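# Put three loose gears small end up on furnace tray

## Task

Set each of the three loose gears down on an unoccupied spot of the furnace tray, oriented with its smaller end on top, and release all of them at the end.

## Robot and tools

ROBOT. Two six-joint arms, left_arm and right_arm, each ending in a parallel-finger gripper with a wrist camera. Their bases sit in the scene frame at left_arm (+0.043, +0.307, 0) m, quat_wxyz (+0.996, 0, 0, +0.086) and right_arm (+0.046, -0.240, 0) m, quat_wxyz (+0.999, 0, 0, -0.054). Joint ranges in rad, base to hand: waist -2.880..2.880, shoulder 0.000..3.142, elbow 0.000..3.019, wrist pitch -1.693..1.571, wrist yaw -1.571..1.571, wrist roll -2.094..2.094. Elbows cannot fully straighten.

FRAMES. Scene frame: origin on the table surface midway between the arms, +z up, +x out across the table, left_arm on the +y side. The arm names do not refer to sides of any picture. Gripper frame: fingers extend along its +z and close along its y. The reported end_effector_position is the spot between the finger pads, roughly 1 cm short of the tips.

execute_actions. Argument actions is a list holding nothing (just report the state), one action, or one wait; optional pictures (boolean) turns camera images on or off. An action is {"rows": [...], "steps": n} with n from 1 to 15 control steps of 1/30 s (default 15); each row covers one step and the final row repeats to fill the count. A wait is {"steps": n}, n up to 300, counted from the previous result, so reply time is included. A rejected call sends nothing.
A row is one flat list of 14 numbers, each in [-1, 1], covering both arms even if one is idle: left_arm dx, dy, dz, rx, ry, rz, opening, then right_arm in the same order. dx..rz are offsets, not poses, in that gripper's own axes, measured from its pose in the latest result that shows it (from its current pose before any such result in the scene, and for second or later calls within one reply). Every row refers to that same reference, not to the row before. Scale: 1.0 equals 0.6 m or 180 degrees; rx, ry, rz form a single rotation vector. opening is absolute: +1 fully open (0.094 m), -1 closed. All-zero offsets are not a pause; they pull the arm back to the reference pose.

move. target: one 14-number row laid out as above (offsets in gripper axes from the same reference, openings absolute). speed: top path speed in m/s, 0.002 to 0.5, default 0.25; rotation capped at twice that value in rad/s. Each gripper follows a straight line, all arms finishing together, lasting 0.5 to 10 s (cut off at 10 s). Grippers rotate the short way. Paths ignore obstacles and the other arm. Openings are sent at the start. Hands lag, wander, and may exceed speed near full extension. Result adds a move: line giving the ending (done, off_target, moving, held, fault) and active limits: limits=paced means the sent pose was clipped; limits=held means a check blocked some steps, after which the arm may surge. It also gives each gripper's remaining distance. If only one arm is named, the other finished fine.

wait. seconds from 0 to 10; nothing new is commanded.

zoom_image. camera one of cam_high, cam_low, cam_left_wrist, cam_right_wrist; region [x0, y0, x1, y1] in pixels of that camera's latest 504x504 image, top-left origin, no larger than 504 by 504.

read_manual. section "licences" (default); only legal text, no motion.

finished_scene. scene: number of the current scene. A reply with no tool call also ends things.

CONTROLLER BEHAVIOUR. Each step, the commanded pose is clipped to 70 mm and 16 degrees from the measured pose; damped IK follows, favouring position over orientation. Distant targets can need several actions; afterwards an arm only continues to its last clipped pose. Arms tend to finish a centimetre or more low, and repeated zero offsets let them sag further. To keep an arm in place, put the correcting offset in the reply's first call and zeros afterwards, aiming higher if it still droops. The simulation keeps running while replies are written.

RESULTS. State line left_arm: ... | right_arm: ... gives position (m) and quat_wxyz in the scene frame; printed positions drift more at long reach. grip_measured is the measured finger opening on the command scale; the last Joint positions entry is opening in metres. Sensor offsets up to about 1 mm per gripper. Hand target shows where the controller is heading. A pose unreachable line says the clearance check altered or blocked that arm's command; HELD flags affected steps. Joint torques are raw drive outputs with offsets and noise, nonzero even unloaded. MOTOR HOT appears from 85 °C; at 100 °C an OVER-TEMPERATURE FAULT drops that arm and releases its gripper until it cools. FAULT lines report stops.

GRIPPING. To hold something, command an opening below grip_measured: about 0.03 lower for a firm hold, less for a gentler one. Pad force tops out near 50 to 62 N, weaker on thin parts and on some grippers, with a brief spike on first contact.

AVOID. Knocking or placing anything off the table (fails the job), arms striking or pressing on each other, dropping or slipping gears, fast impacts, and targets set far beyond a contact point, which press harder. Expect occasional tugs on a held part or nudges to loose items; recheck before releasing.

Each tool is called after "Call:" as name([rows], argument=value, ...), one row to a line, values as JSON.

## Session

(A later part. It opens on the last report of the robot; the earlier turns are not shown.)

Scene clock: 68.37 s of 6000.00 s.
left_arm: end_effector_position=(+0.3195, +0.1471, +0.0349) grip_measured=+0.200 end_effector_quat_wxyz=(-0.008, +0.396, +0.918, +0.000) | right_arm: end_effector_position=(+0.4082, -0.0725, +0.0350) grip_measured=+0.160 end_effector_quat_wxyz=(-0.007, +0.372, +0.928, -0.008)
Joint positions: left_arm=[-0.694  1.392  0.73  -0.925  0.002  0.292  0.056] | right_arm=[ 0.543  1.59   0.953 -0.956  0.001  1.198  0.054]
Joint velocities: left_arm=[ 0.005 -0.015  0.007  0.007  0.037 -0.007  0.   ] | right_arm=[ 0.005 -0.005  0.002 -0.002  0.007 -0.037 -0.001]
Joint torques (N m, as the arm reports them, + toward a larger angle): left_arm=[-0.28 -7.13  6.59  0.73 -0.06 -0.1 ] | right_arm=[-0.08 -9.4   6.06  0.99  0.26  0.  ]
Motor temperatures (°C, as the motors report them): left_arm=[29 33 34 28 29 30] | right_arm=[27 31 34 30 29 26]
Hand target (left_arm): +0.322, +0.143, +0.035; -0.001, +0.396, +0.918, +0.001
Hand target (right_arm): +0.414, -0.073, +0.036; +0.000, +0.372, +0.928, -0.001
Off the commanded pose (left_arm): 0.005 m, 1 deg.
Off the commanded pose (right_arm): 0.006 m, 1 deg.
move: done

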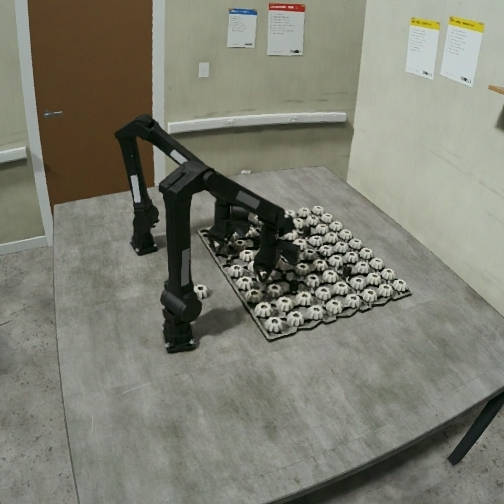

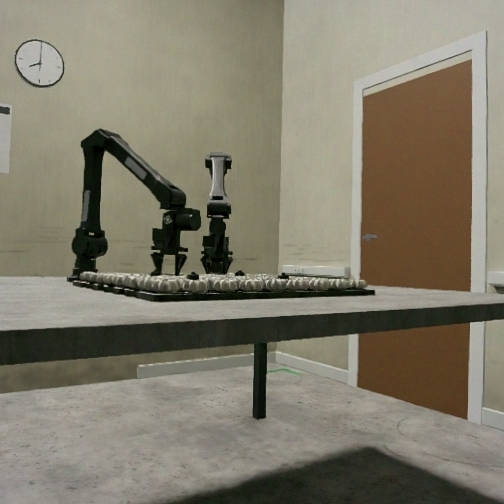

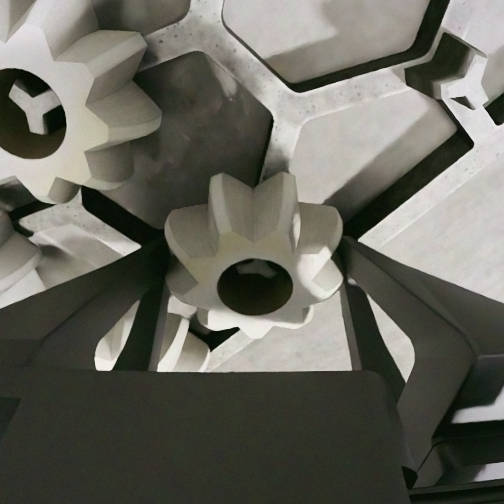

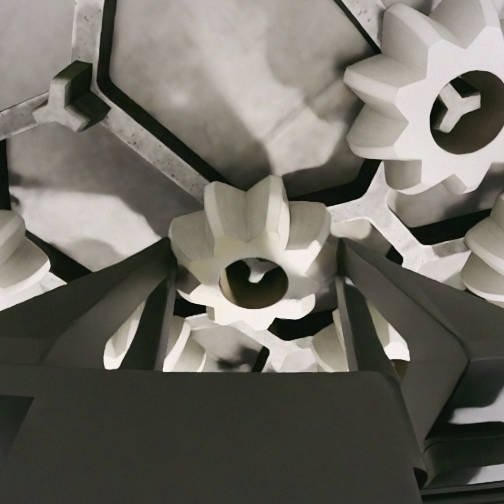

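Call:
move(target=[0,0,0,0,0,0,0.55, 0,0,0,0,0,0,0.55], speed=0.05)

Call:
move(target=[0,0,-0.18,0,0,0,0.55, 0,0,-0.18,0,0,0,0.55], speed=0.12)

Call:
move(target=[0.2,0.2,-0.05,0,0,0,0.55, 0.29,-0.21,0.0,0,0,-0.5,1], speed=0.2)

Scene clock: 71.60 s of 6000.00 s.
left_arm: end_effector_position=(+0.3195, +0.1471, +0.0349) grip_measured=+0.548 end_effector_quat_wxyz=(-0.008, +0.396, +0.918, +0.000) | right_arm: end_effector_position=(+0.4082, -0.0726, +0.0350) grip_measured=+0.548 end_effector_quat_wxyz=(-0.007, +0.372, +0.928, -0.008)
Joint positions: left_arm=[-0.694  1.392  0.73  -0.925  0.002  0.292  0.073] | right_arm=[ 0.543  1.59   0.953 -0.956  0.001  1.198  0.073]
Joint velocities: left_arm=[-0.005 -0.005  0.007 -0.012 -0.022 -0.051 -0.   ] | right_arm=[ 0.005  0.005  0.002 -0.002 -0.022  0.007  0.   ]
Joint torques (N m, as the arm reports them, + toward a larger angle): left_arm=[ 0.44 -7.99  6.37  0.29  0.04 -0.02] | right_arm=[ 1.38 -9.95  6.07  0.44  0.21  0.09]
Motor temperatures (°C, as the motors report them): left_arm=[29 33 34 28 29 30] | right_arm=[27 31 33 30 29 26]
Hand target (left_arm): +0.319, +0.147, +0.035; -0.008, +0.396, +0.918, +0.000
Hand target (right_arm): +0.408, -0.073, +0.035; -0.007, +0.372, +0.928, -0.008
Off the commanded pose (left_arm): 0.000 m, 0 deg.
Off the commanded pose (right_arm): 0.000 m, 0 deg.
move: done

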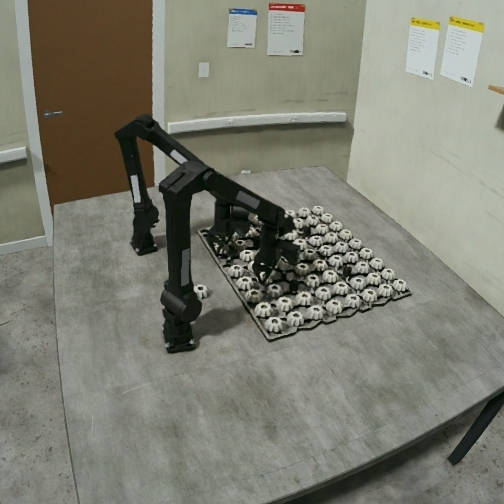

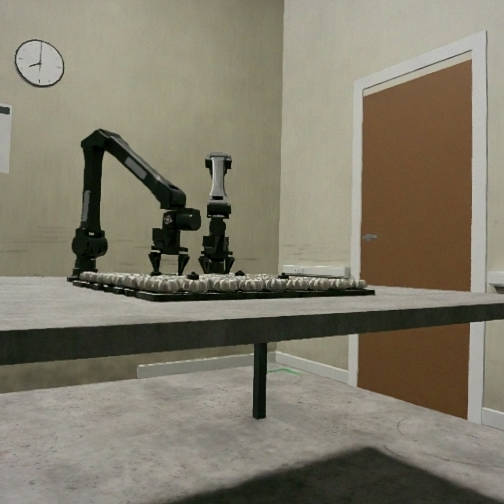

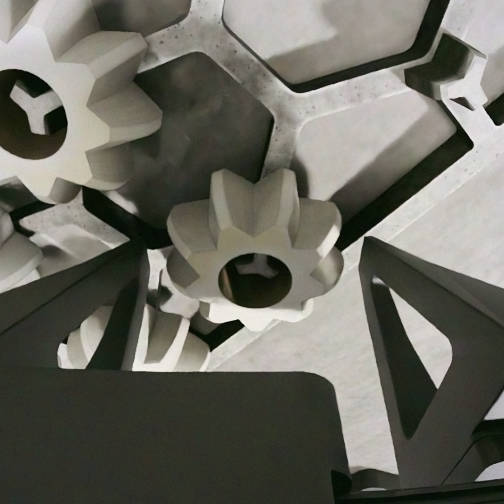

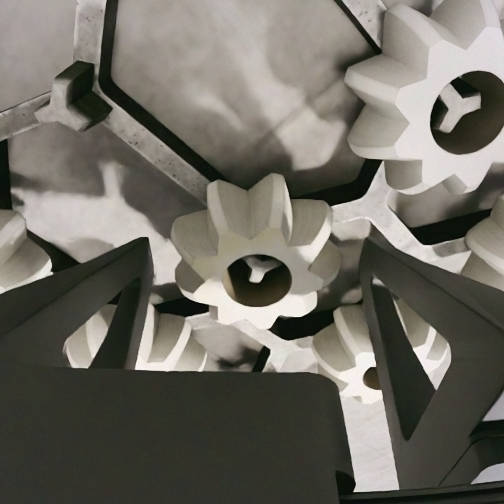

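Scene clock: 72.90 s of 6000.00 s.
left_arm: end_effector_position=(+0.3057, +0.1550, +0.1224) grip_measured=+0.548 end_effector_quat_wxyz=(-0.030, +0.396, +0.918, +0.003) | right_arm: end_effector_position=(+0.3928, -0.0797, +0.1184) grip_measured=+0.549 end_effector_quat_wxyz=(-0.026, +0.372, +0.927, -0.029)
Joint positions: left_arm=[-0.694  1.242  0.858 -1.247  0.002  0.292  0.073] | right_arm=[ 0.543  1.467  1.061 -1.243  0.001  1.198  0.073]
Joint velocities: left_arm=[ 0.005 -0.005 -0.022 -0.017 -0.037 -0.066 -0.001] | right_arm=[ 0.005 -0.005  0.007  0.007  0.081  0.007 -0.001]
Joint torques (N m, as the arm reports them, + toward a larger angle): left_arm=[ 0.2  -7.31 10.92 -0.21  0.04 -0.04] | right_arm=[ 0.79 -9.53 10.28  0.06  0.2   0.15]
Motor temperatures (°C, as the motors report them): left_arm=[29 33 34 28 29 30] | right_arm=[27 31 34 30 29 26]
Hand target (left_arm): +0.319, +0.146, +0.142; -0.008, +0.396, +0.918, +0.000
Hand target (right_arm): +0.410, -0.070, +0.143; -0.007, +0.372, +0.928, -0.008
Off the commanded pose (left_arm): 0.027 m, 3 deg.
Off the commanded pose (right_arm): 0.031 m, 3 deg.
move: off_target (left_arm, right_arm)

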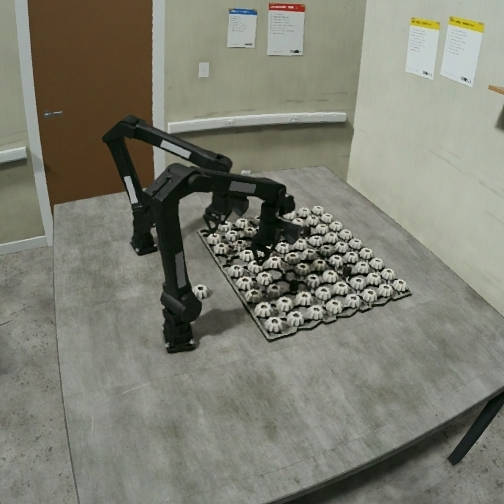

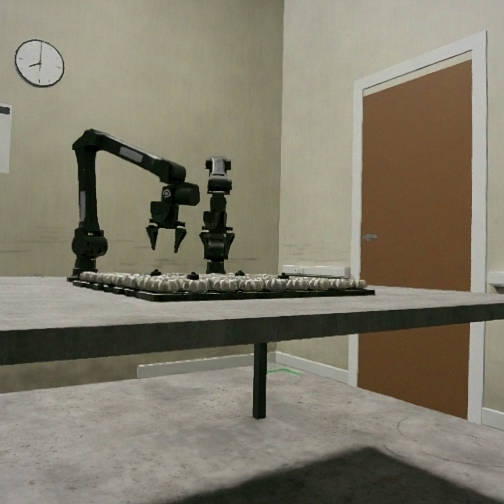

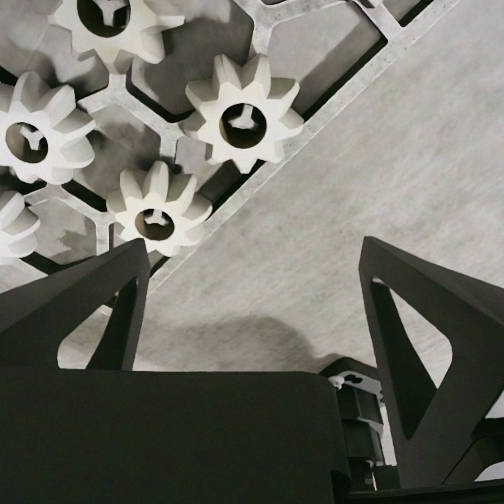

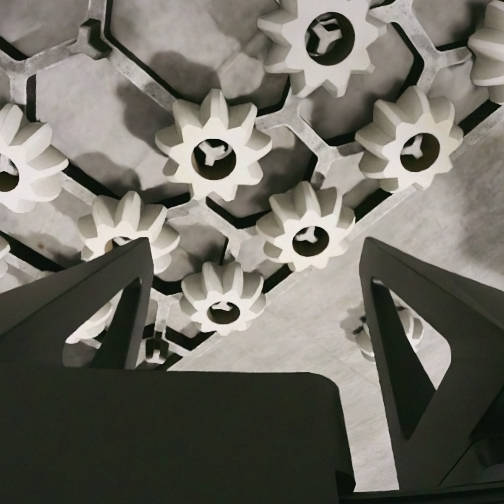

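Scene clock: 77.23 s of 6000.00 s.
left_arm: end_effector_position=(+0.3099, +0.3188, +0.1489) grip_measured=+0.548 end_effector_quat_wxyz=(-0.034, +0.393, +0.919, -0.002) | right_arm: end_effector_position=(+0.1844, -0.0472, +0.1328) grip_measured=+1.000 end_effector_quat_wxyz=(-0.038, -0.384, +0.923, -0.001)
Joint positions: left_arm=[-0.142  1.113  0.832 -1.353 -0.026  0.838  0.073] | right_arm=[ 1.033  1.04   0.738 -1.335 -0.037  0.136  0.094]
Joint velocities: left_arm=[-0.005 -0.015 -0.002  0.002  0.007 -0.037  0.001] | right_arm=[-0.005 -0.015  0.007 -0.002  0.022 -0.037  0.   ]
Joint torques (N m, as the arm reports them, + toward a larger angle): left_arm=[ 0.99 -6.32  8.59 -0.33 -0.02  0.11] | right_arm=[ 1.94 -4.24  6.53 -0.01  0.04 -0.04]
Motor temperatures (°C, as the motors report them): left_arm=[29 33 34 28 29 30] | right_arm=[27 31 33 30 29 26]
Hand target (left_arm): +0.311, +0.321, +0.158; -0.028, +0.396, +0.918, +0.002
Hand target (right_arm): +0.179, -0.051, +0.132; -0.042, -0.392, +0.919, -0.002
Off the commanded pose (left_arm): 0.010 m, 1 deg.
Off the commanded pose (right_arm): 0.005 m, 1 deg.
move: done

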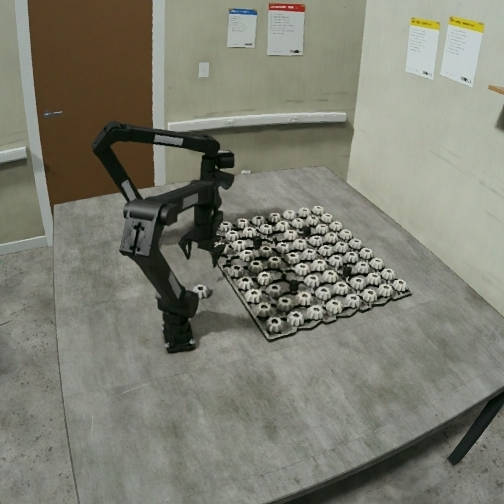

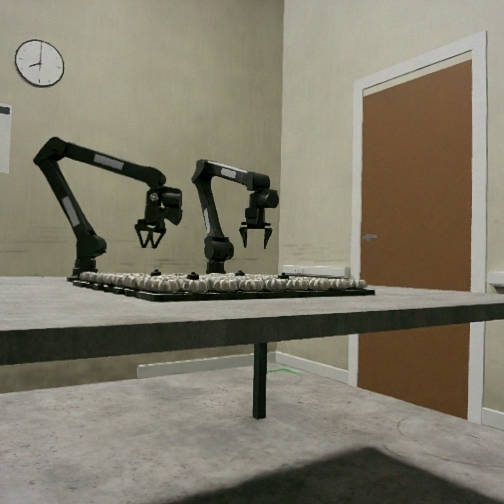

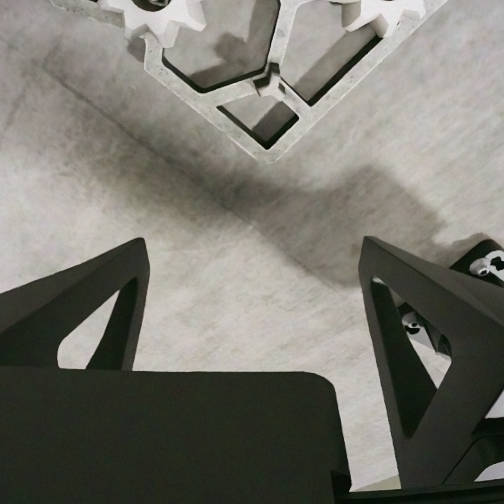

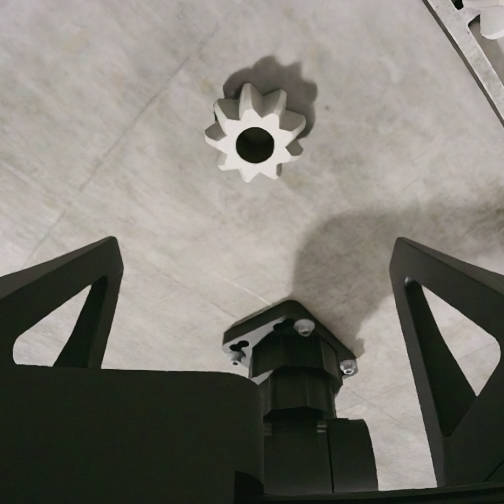

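Call:
move(target=[0,0,0,0,0,0,0.55, -0.009,0,0.195,0.0093,-0.0223,0,1], speed=0.1)

Call:
move(target=[0,0,0,0,0,0,0.55, 0,0,0,0,0,0,0.08], speed=0.05)

Scene clock: 93.83 s of 6000.00 s.
left_arm: end_effector_position=(+0.3099, +0.3188, +0.1489) grip_measured=+0.548 end_effector_quat_wxyz=(-0.034, +0.394, +0.918, -0.002) | right_arm: end_effector_position=(+0.1810, -0.0511, +0.0188) grip_measured=+1.000 end_effector_quat_wxyz=(-0.003, -0.386, +0.923, -0.001)
Joint positions: left_arm=[-0.142  1.113  0.832 -1.353 -0.026  0.84   0.073] | right_arm=[ 1.061  1.172  0.489 -0.893 -0.001  0.161  0.094]
Joint velocities: left_arm=[-0.015 -0.005  0.012 -0.017 -0.022 -0.037 -0.001] | right_arm=[-0.005 -0.024  0.002 -0.007  0.022  0.007  0.   ]
Joint torques (N m, as the arm reports them, + toward a larger angle): left_arm=[ 0.42 -5.37  7.62  0.12  0.05 -0.04] | right_arm=[ 1.07 -3.73  5.53  1.18  0.26  0.2 ]
Motor temperatures (°C, as the motors report them): left_arm=[29 33 34 28 29 30] | right_arm=[27 30 33 30 29 26]
Hand target (left_arm): +0.310, +0.319, +0.149; -0.034, +0.393, +0.919, -0.002
Hand target (right_arm): +0.180, -0.050, +0.016; -0.000, -0.385, +0.923, -0.001
Off the commanded pose (left_arm): 0.000 m, 0 deg.
Off the commanded pose (right_arm): 0.005 m, 0 deg.
After step 90, 12.07 s passed at rest.
move: done

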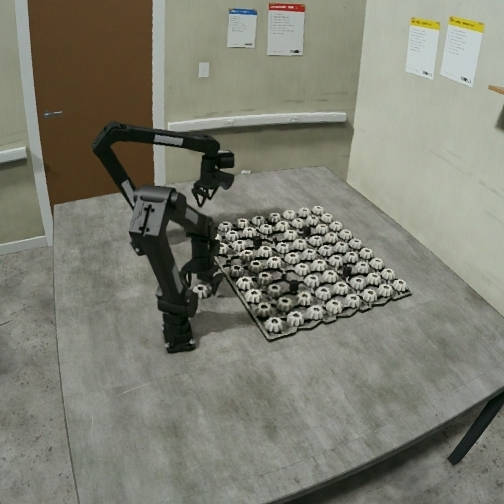

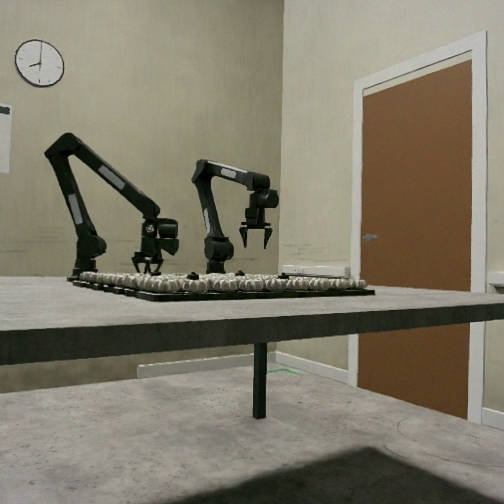

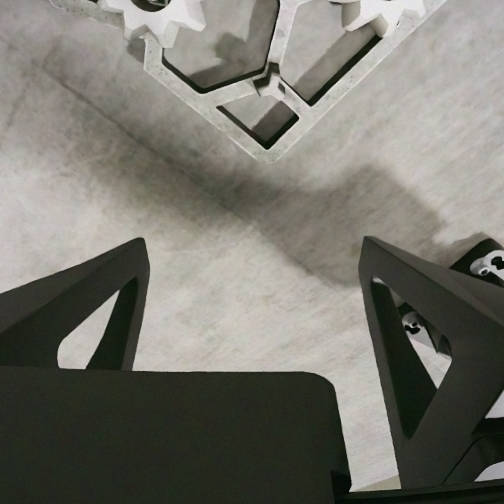

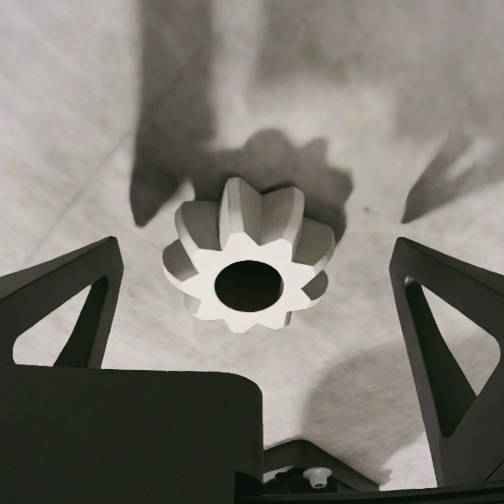

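Scene clock: 94.33 s of 6000.00 s.
left_arm: end_effector_position=(+0.3099, +0.3188, +0.1489) grip_measured=+0.548 end_effector_quat_wxyz=(-0.034, +0.394, +0.918, -0.002) | right_arm: end_effector_position=(+0.1810, -0.0511, +0.0188) grip_measured=+0.183 end_effector_quat_wxyz=(-0.003, -0.386, +0.923, -0.001)
Joint positions: left_arm=[-0.142  1.113  0.832 -1.353 -0.026  0.84   0.073] | right_arm=[ 1.061  1.172  0.489 -0.893 -0.001  0.161  0.056]
Joint velocities: left_arm=[-0.015 -0.005  0.002 -0.007  0.037 -0.022 -0.   ] | right_arm=[-0.015 -0.015  0.017 -0.012 -0.051  0.051 -0.   ]
Joint torques (N m, as the arm reports them, + toward a larger angle): left_arm=[ 0.41 -5.33  7.61  0.11  0.05 -0.01] | right_arm=[ 0.8  -3.54  5.87  0.47  0.14  0.08]
Motor temperatures (°C, as the motors report them): left_arm=[29 33 34 28 29 30] | right_arm=[27 30 33 30 29 26]
Hand target (left_arm): +0.310, +0.319, +0.149; -0.034, +0.394, +0.918, -0.002
Hand target (right_arm): +0.181, -0.051, +0.019; -0.003, -0.386, +0.923, -0.001
Off the commanded pose (left_arm): 0.000 m, 0 deg.
Off the commanded pose (right_arm): 0.000 m, 0 deg.
move: done

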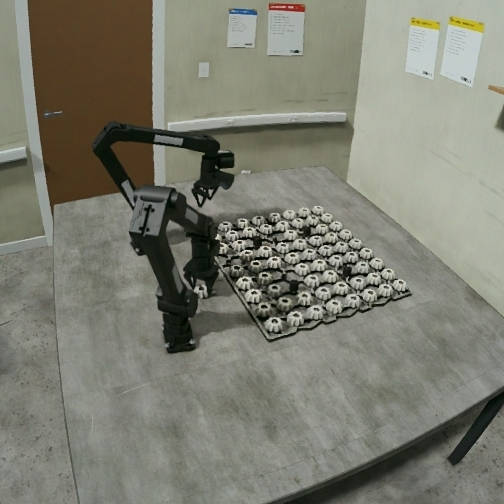

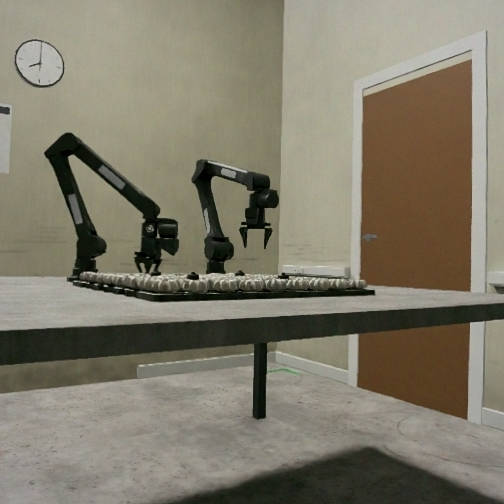

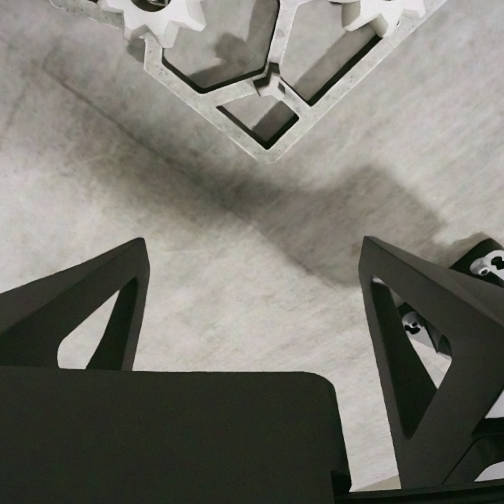

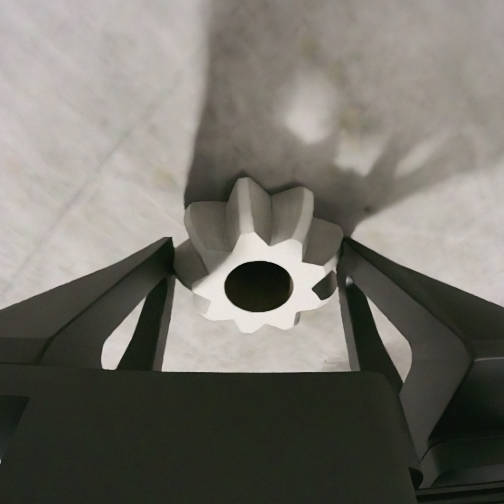

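Call:
move(target=[0,0,0,0,0,0,0.55, 0,0,-0.13,0,0,0,0.1], speed=0.15)

Call:
move(target=[0,0,0,0,0,0,0.55, -0.4,-0.035,-0.16,0,0,0,0.1], speed=0.18)

Scene clock: 97.83 s of 6000.00 s.
left_arm: end_effector_position=(+0.3099, +0.3188, +0.1489) grip_measured=+0.548 end_effector_quat_wxyz=(-0.034, +0.394, +0.918, -0.002) | right_arm: end_effector_position=(+0.1666, -0.0714, +0.0698) grip_measured=+0.183 end_effector_quat_wxyz=(-0.031, -0.385, +0.922, -0.019)
Joint positions: left_arm=[-0.142  1.113  0.832 -1.353 -0.026  0.84   0.073] | right_arm=[ 1.061  1.032  0.555 -1.166 -0.001  0.161  0.056]
Joint velocities: left_arm=[-0.005 -0.015  0.017  0.012 -0.037 -0.095  0.001] | right_arm=[-0.005  0.005 -0.012 -0.002  0.022  0.007 -0.   ]
Joint torques (N m, as the arm reports them, + toward a larger angle): left_arm=[ 0.42 -5.36  7.62  0.12  0.06 -0.02] | right_arm=[ 0.79 -3.38 11.05  0.15  0.14  0.12]
Motor temperatures (°C, as the motors report them): left_arm=[29 33 33 28 29 30] | right_arm=[27 30 33 30 29 26]
Hand target (left_arm): +0.310, +0.319, +0.149; -0.034, +0.394, +0.918, -0.002
Hand target (right_arm): +0.181, -0.050, +0.096; -0.002, -0.386, +0.923, -0.001
Off the commanded pose (left_arm): 0.000 m, 0 deg.
Off the commanded pose (right_arm): 0.037 m, 4 deg.
move: off_target (right_arm)

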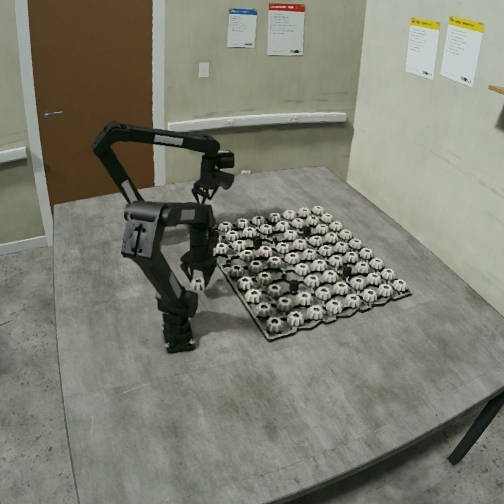

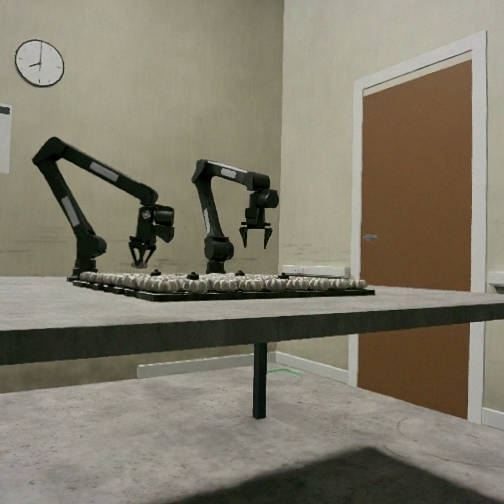

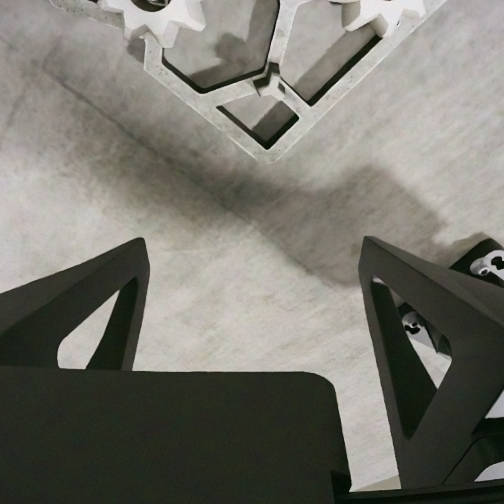

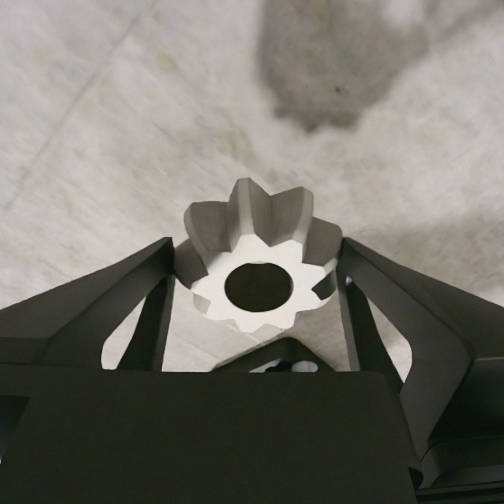

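Scene clock: 99.77 s of 6000.00 s.
left_arm: end_effector_position=(+0.3099, +0.3188, +0.1489) grip_measured=+0.548 end_effector_quat_wxyz=(-0.034, +0.394, +0.918, -0.002) | right_arm: end_effector_position=(+0.3339, +0.0764, +0.1202) grip_measured=+0.183 end_effector_quat_wxyz=(-0.058, -0.383, +0.921, -0.031)
Joint positions: left_arm=[-0.142  1.113  0.832 -1.353 -0.026  0.84   0.073] | right_arm=[ 0.945  1.612  1.231 -1.321  0.007  0.049  0.056]
Joint velocities: left_arm=[ 0.005 -0.015  0.002 -0.002  0.022  0.051 -0.   ] | right_arm=[ 0.015  0.005 -0.002 -0.007 -0.007  0.022 -0.   ]
Joint torques (N m, as the arm reports them, + toward a larger angle): left_arm=[ 0.41 -5.29  7.61  0.12  0.06 -0.02] | right_arm=[ -0.04 -11.52  11.31  -0.2    0.24  -0.02]
Motor temperatures (°C, as the motors report them): left_arm=[29 33 33 28 29 30] | right_arm=[27 30 33 30 29 26]
Hand target (left_arm): +0.310, +0.319, +0.149; -0.034, +0.394, +0.918, -0.002
Hand target (right_arm): +0.352, +0.091, +0.147; -0.030, -0.385, +0.922, -0.019
Off the commanded pose (left_arm): 0.000 m, 0 deg.
Off the commanded pose (right_arm): 0.037 m, 3 deg.
move: off_target (right_arm)

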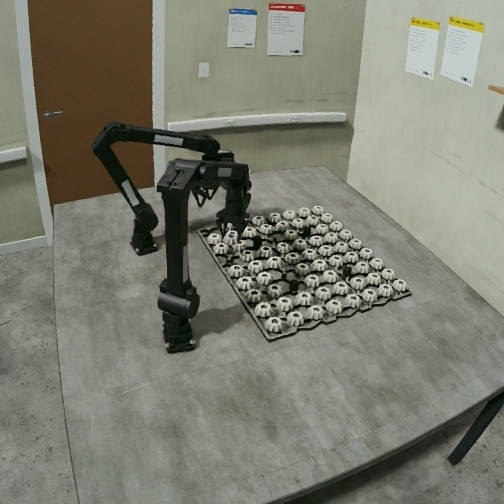

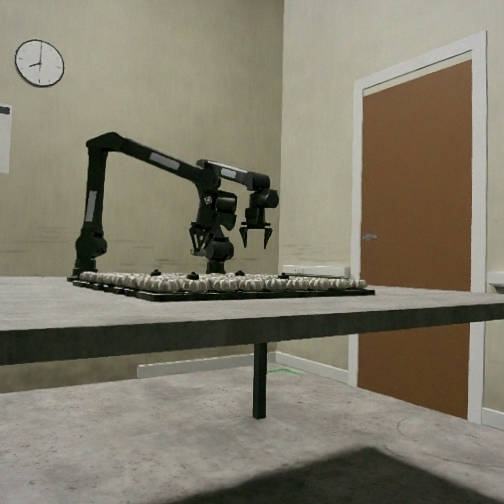

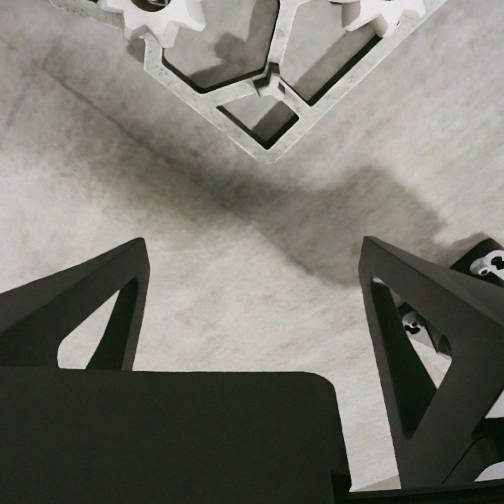

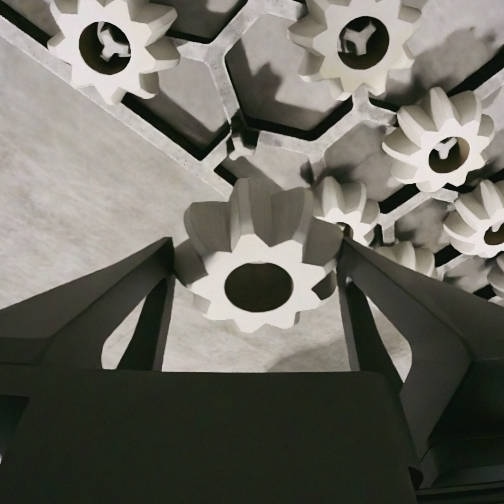

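Call:
move(target=[0,0,0,0,0,0,0.55, -0.016,0.0133,0.099,-0.004,-0.0416,0,0.1], speed=0.08)

Scene clock: 107.40 s of 6000.00 s.
left_arm: end_effector_position=(+0.3099, +0.3188, +0.1489) grip_measured=+0.548 end_effector_quat_wxyz=(-0.034, +0.394, +0.918, -0.002) | right_arm: end_effector_position=(+0.3293, +0.0749, +0.0573) grip_measured=+0.183 end_effector_quat_wxyz=(-0.010, -0.386, +0.923, -0.006)
Joint positions: left_arm=[-0.142  1.113  0.832 -1.353 -0.026  0.84   0.073] | right_arm=[ 0.949  1.613  1.052 -1.033  0.002  0.049  0.056]
Joint velocities: left_arm=[-0.005 -0.005 -0.012  0.017 -0.051 -0.007 -0.   ] | right_arm=[-0.005 -0.005  0.007 -0.002 -0.022  0.037  0.001]
Joint torques (N m, as the arm reports them, + toward a larger angle): left_arm=[ 0.45 -5.34  7.62  0.12  0.05 -0.02] | right_arm=[  1.99 -10.19   6.47   1.08   0.06   0.26]
Motor temperatures (°C, as the motors report them): left_arm=[29 32 33 28 29 30] | right_arm=[27 31 34 30 29 26]
Hand target (left_arm): +0.310, +0.319, +0.149; -0.034, +0.394, +0.918, -0.002
Hand target (right_arm): +0.330, +0.081, +0.061; -0.000, -0.385, +0.923, +0.000
Off the commanded pose (left_arm): 0.000 m, 0 deg.
Off the commanded pose (right_arm): 0.008 m, 1 deg.
After step 90, 3.50 s passed at rest.
move: done

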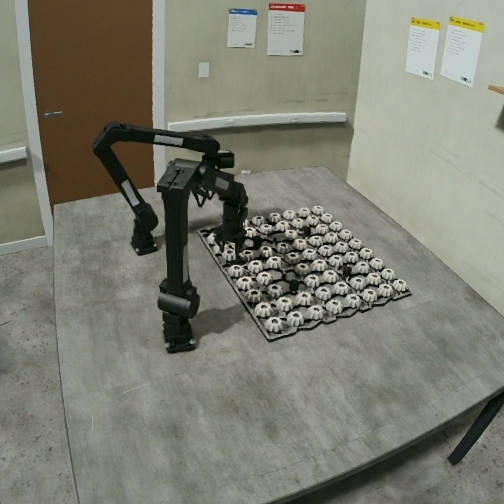

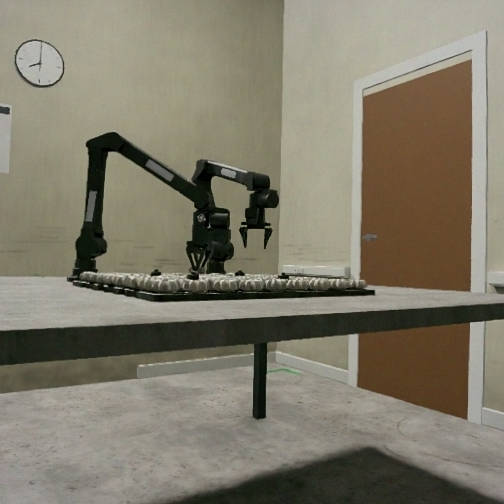

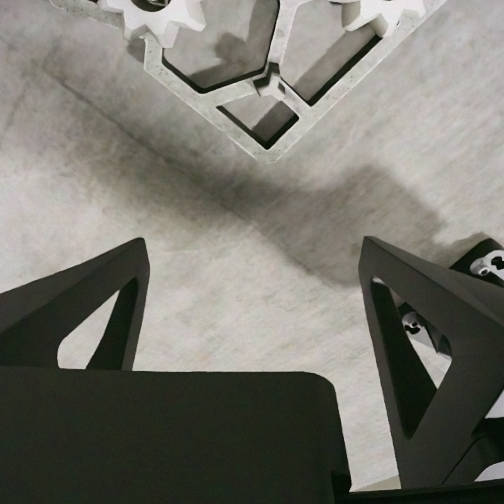

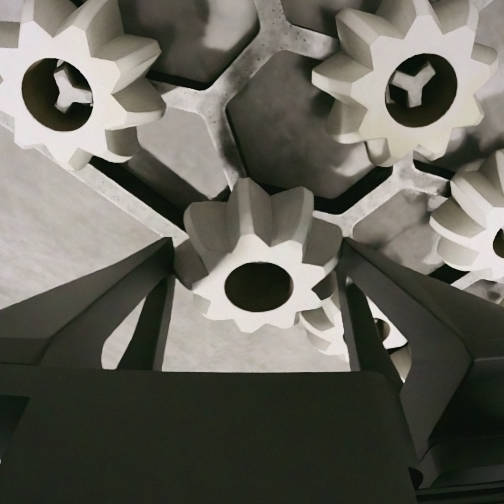

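Call:
move(target=[0,0,0,0,0,0,0.55, -0.008,0.019,-0.004,0,-0.006,0,0.1], speed=0.04)

Scene clock: 110.03 s of 6000.00 s.
left_arm: end_effector_position=(+0.3099, +0.3188, +0.1489) grip_measured=+0.548 end_effector_quat_wxyz=(-0.034, +0.394, +0.918, -0.002) | right_arm: end_effector_position=(+0.3227, +0.0806, +0.0568) grip_measured=+0.183 end_effector_quat_wxyz=(-0.010, -0.389, +0.921, -0.006)
Joint positions: left_arm=[-0.142  1.113  0.832 -1.353 -0.026  0.84   0.073] | right_arm=[ 0.969  1.614  1.052 -1.033  0.002  0.063  0.056]
Joint velocities: left_arm=[ 0.005 -0.005 -0.002 -0.017 -0.066 -0.051 -0.001] | right_arm=[-0.005 -0.005 -0.002 -0.007 -0.066 -0.022 -0.001]
Joint torques (N m, as the arm reports them, + toward a larger angle): left_arm=[ 0.43 -5.32  7.62  0.11  0.05 -0.01] | right_arm=[  1.31 -10.88   6.61   0.97   0.12   0.25]
Motor temperatures (°C, as the motors report them): left_arm=[29 32 33 28 29 30] | right_arm=[27 31 34 30 29 26]
Hand target (left_arm): +0.310, +0.319, +0.149; -0.034, +0.394, +0.918, -0.002
Hand target (right_arm): +0.324, +0.086, +0.059; -0.002, -0.386, +0.923, -0.002
Off the commanded pose (left_arm): 0.000 m, 0 deg.
Off the commanded pose (right_arm): 0.007 m, 1 deg.
move: done

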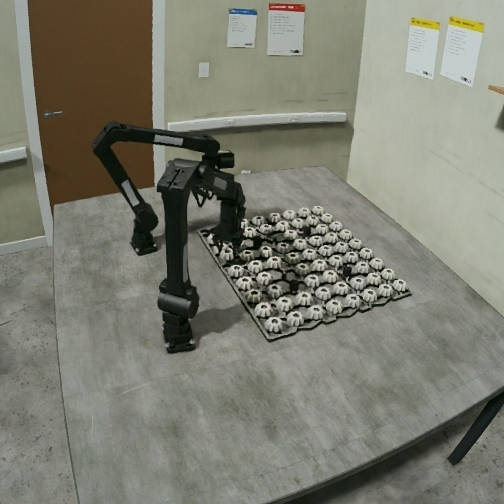

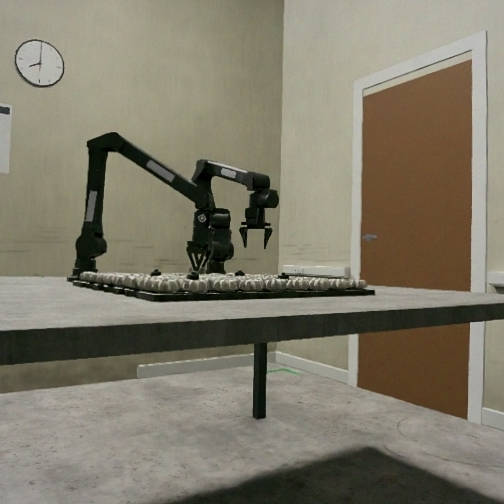

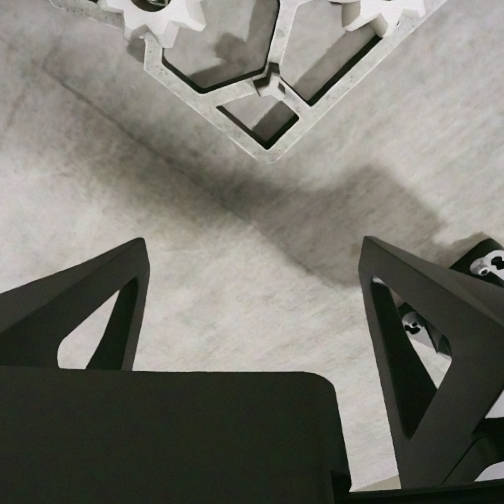

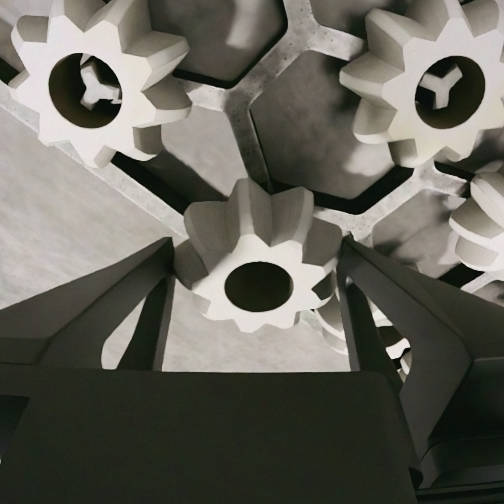

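Call:
move(target=[0,0,0,0,0,0,0.55, -0.01,-0.008,0.037,0,-0.006,0,0.1], speed=0.03)

Scene clock: 113.37 s of 6000.00 s.
left_arm: end_effector_position=(+0.3099, +0.3188, +0.1489) grip_measured=+0.548 end_effector_quat_wxyz=(-0.034, +0.394, +0.918, -0.002) | right_arm: end_effector_position=(+0.3255, +0.0795, +0.0340) grip_measured=+0.183 end_effector_quat_wxyz=(-0.009, -0.387, +0.922, -0.007)
Joint positions: left_arm=[-0.142  1.113  0.832 -1.353 -0.026  0.84   0.073] | right_arm=[ 0.964  1.65   1.027 -0.97   0.005  0.061  0.056]
Joint velocities: left_arm=[ 0.015 -0.005  0.002 -0.022 -0.051  0.051 -0.001] | right_arm=[-0.005  0.005  0.007  0.002 -0.007  0.007  0.   ]
Joint torques (N m, as the arm reports them, + toward a larger angle): left_arm=[ 0.41 -5.33  7.62  0.13  0.05 -0.02] | right_arm=[  0.08 -11.     5.96   1.17   0.05  -0.06]
Motor temperatures (°C, as the motors report them): left_arm=[29 32 33 28 29 30] | right_arm=[27 31 34 30 29 26]
Hand target (left_arm): +0.310, +0.319, +0.149; -0.034, +0.394, +0.918, -0.002
Hand target (right_arm): +0.330, +0.081, +0.035; -0.002, -0.389, +0.921, -0.002
Off the commanded pose (left_arm): 0.000 m, 0 deg.
Off the commanded pose (right_arm): 0.005 m, 1 deg.
move: done

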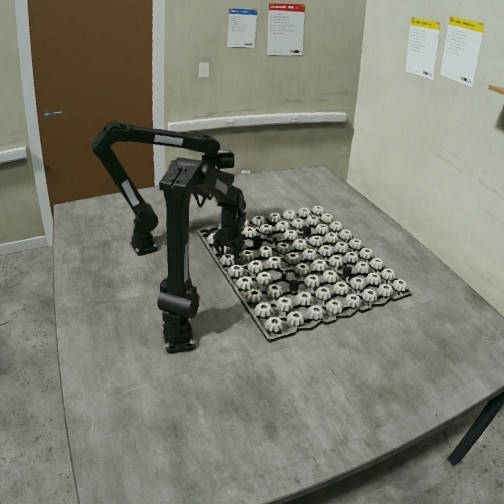

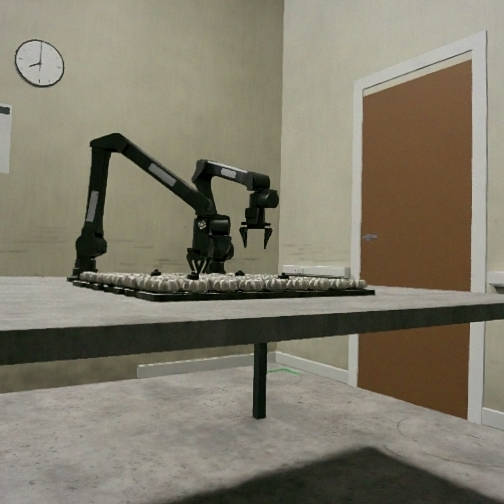

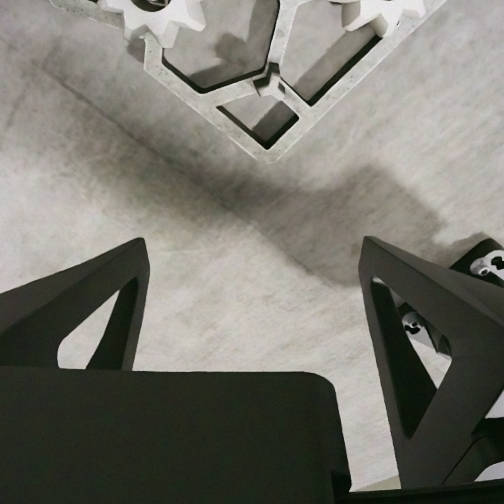

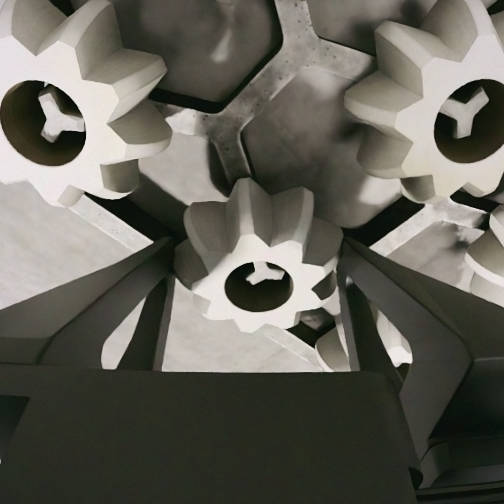

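Call:
move(target=[0,0,0,0,0,0,0.55, 0,0,0,0,0,0,0.55], speed=0.05)

Call:
move(target=[0,0,0,0,0,0,0.55, 0,0,-0.18,0,0,0,0.55], speed=0.12)

Scene clock: 116.77 s of 6000.00 s.
left_arm: end_effector_position=(+0.3099, +0.3188, +0.1489) grip_measured=+0.548 end_effector_quat_wxyz=(-0.034, +0.394, +0.918, -0.002) | right_arm: end_effector_position=(+0.3255, +0.0795, +0.0340) grip_measured=+0.548 end_effector_quat_wxyz=(-0.009, -0.387, +0.922, -0.007)
Joint positions: left_arm=[-0.142  1.113  0.832 -1.353 -0.026  0.84   0.073] | right_arm=[ 0.964  1.65   1.027 -0.97   0.005  0.061  0.073]
Joint velocities: left_arm=[ 0.005 -0.015 -0.002 -0.002  0.022  0.066 -0.001] | right_arm=[ 0.015 -0.024  0.002  0.017  0.007 -0.022  0.001]
Joint torques (N m, as the arm reports them, + toward a larger angle): left_arm=[ 0.4  -5.34  7.62  0.12  0.06 -0.02] | right_arm=[  1.04 -10.11   6.01   0.59   0.08   0.05]
Motor temperatures (°C, as the motors report them): left_arm=[29 32 33 28 29 30] | right_arm=[27 31 33 30 29 26]
Hand target (left_arm): +0.310, +0.319, +0.149; -0.034, +0.394, +0.918, -0.002
Hand target (right_arm): +0.325, +0.080, +0.034; -0.009, -0.387, +0.922, -0.007
Off the commanded pose (left_arm): 0.000 m, 0 deg.
Off the commanded pose (right_arm): 0.000 m, 0 deg.
move: done

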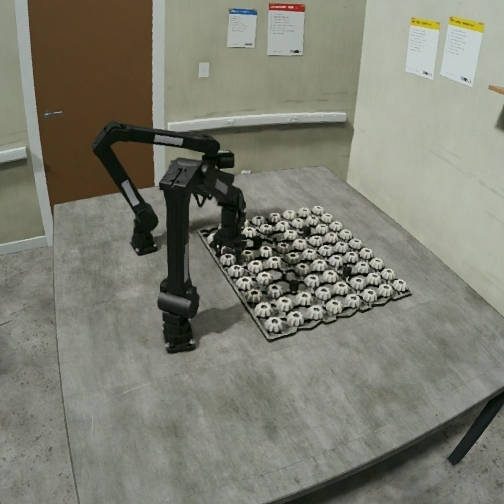

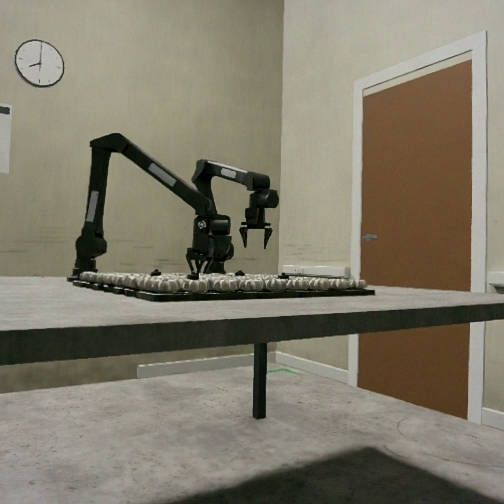

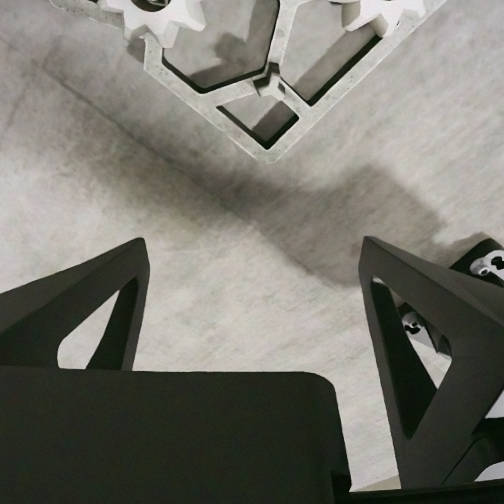

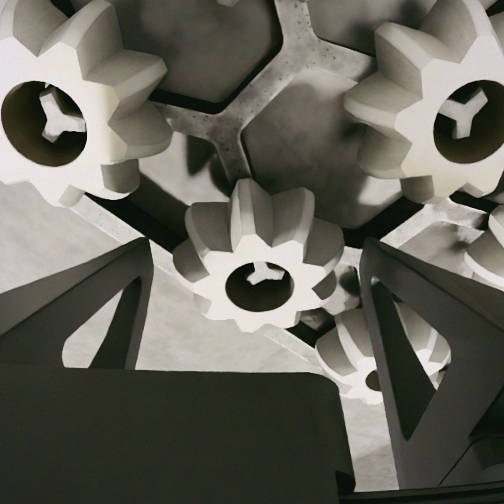

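Scene clock: 118.07 s of 6000.00 s.
left_arm: end_effector_position=(+0.3099, +0.3188, +0.1489) grip_measured=+0.548 end_effector_quat_wxyz=(-0.034, +0.394, +0.918, -0.002) | right_arm: end_effector_position=(+0.3143, +0.0667, +0.1166) grip_measured=+0.548 end_effector_quat_wxyz=(-0.035, -0.387, +0.921, -0.020)
Joint positions: left_arm=[-0.142  1.113  0.832 -1.353 -0.026  0.84   0.073] | right_arm=[ 0.964  1.534  1.131 -1.247  0.005  0.061  0.073]
Joint velocities: left_arm=[-0.005 -0.015  0.002 -0.007 -0.007  0.007 -0.001] | right_arm=[-0.015 -0.015 -0.017  0.002 -0.066  0.125  0.001]
Joint torques (N m, as the arm reports them, + toward a larger angle): left_arm=[ 0.44 -5.31  7.62  0.12  0.05 -0.02] | right_arm=[  1.03 -10.69  10.37   0.03   0.14   0.15]
Motor temperatures (°C, as the motors report them): left_arm=[29 32 33 28 29 30] | right_arm=[27 31 33 30 29 26]
Hand target (left_arm): +0.310, +0.319, +0.149; -0.034, +0.394, +0.918, -0.002
Hand target (right_arm): +0.326, +0.083, +0.142; -0.008, -0.387, +0.922, -0.007
Off the commanded pose (left_arm): 0.000 m, 0 deg.
Off the commanded pose (right_arm): 0.032 m, 3 deg.
move: off_target (right_arm)

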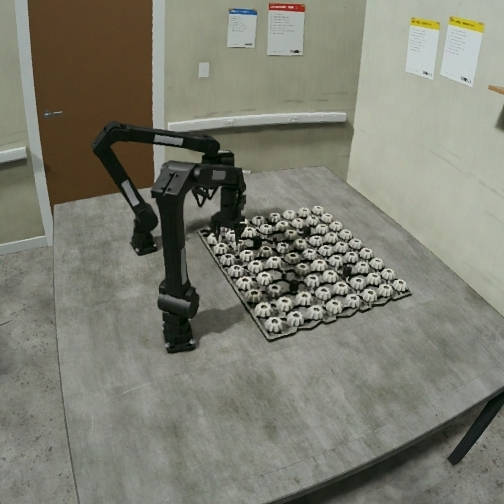

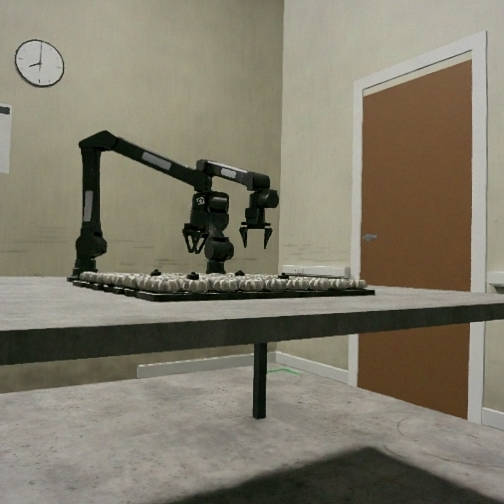

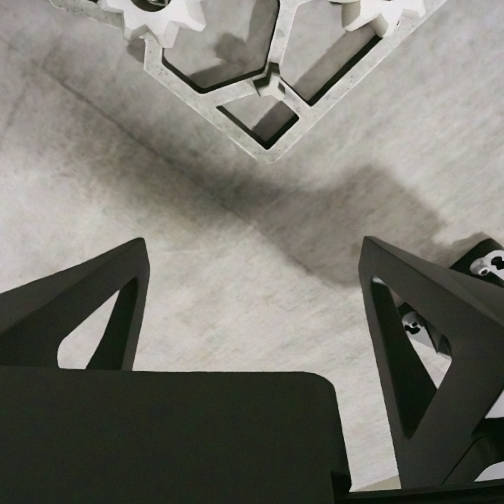

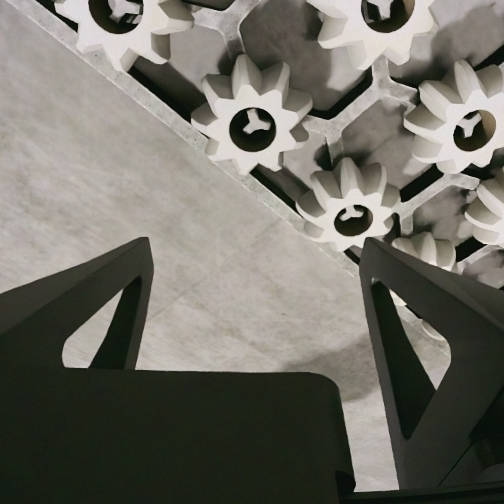

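Call:
finished_scene(scene=2)

The scene is finished: the task was done.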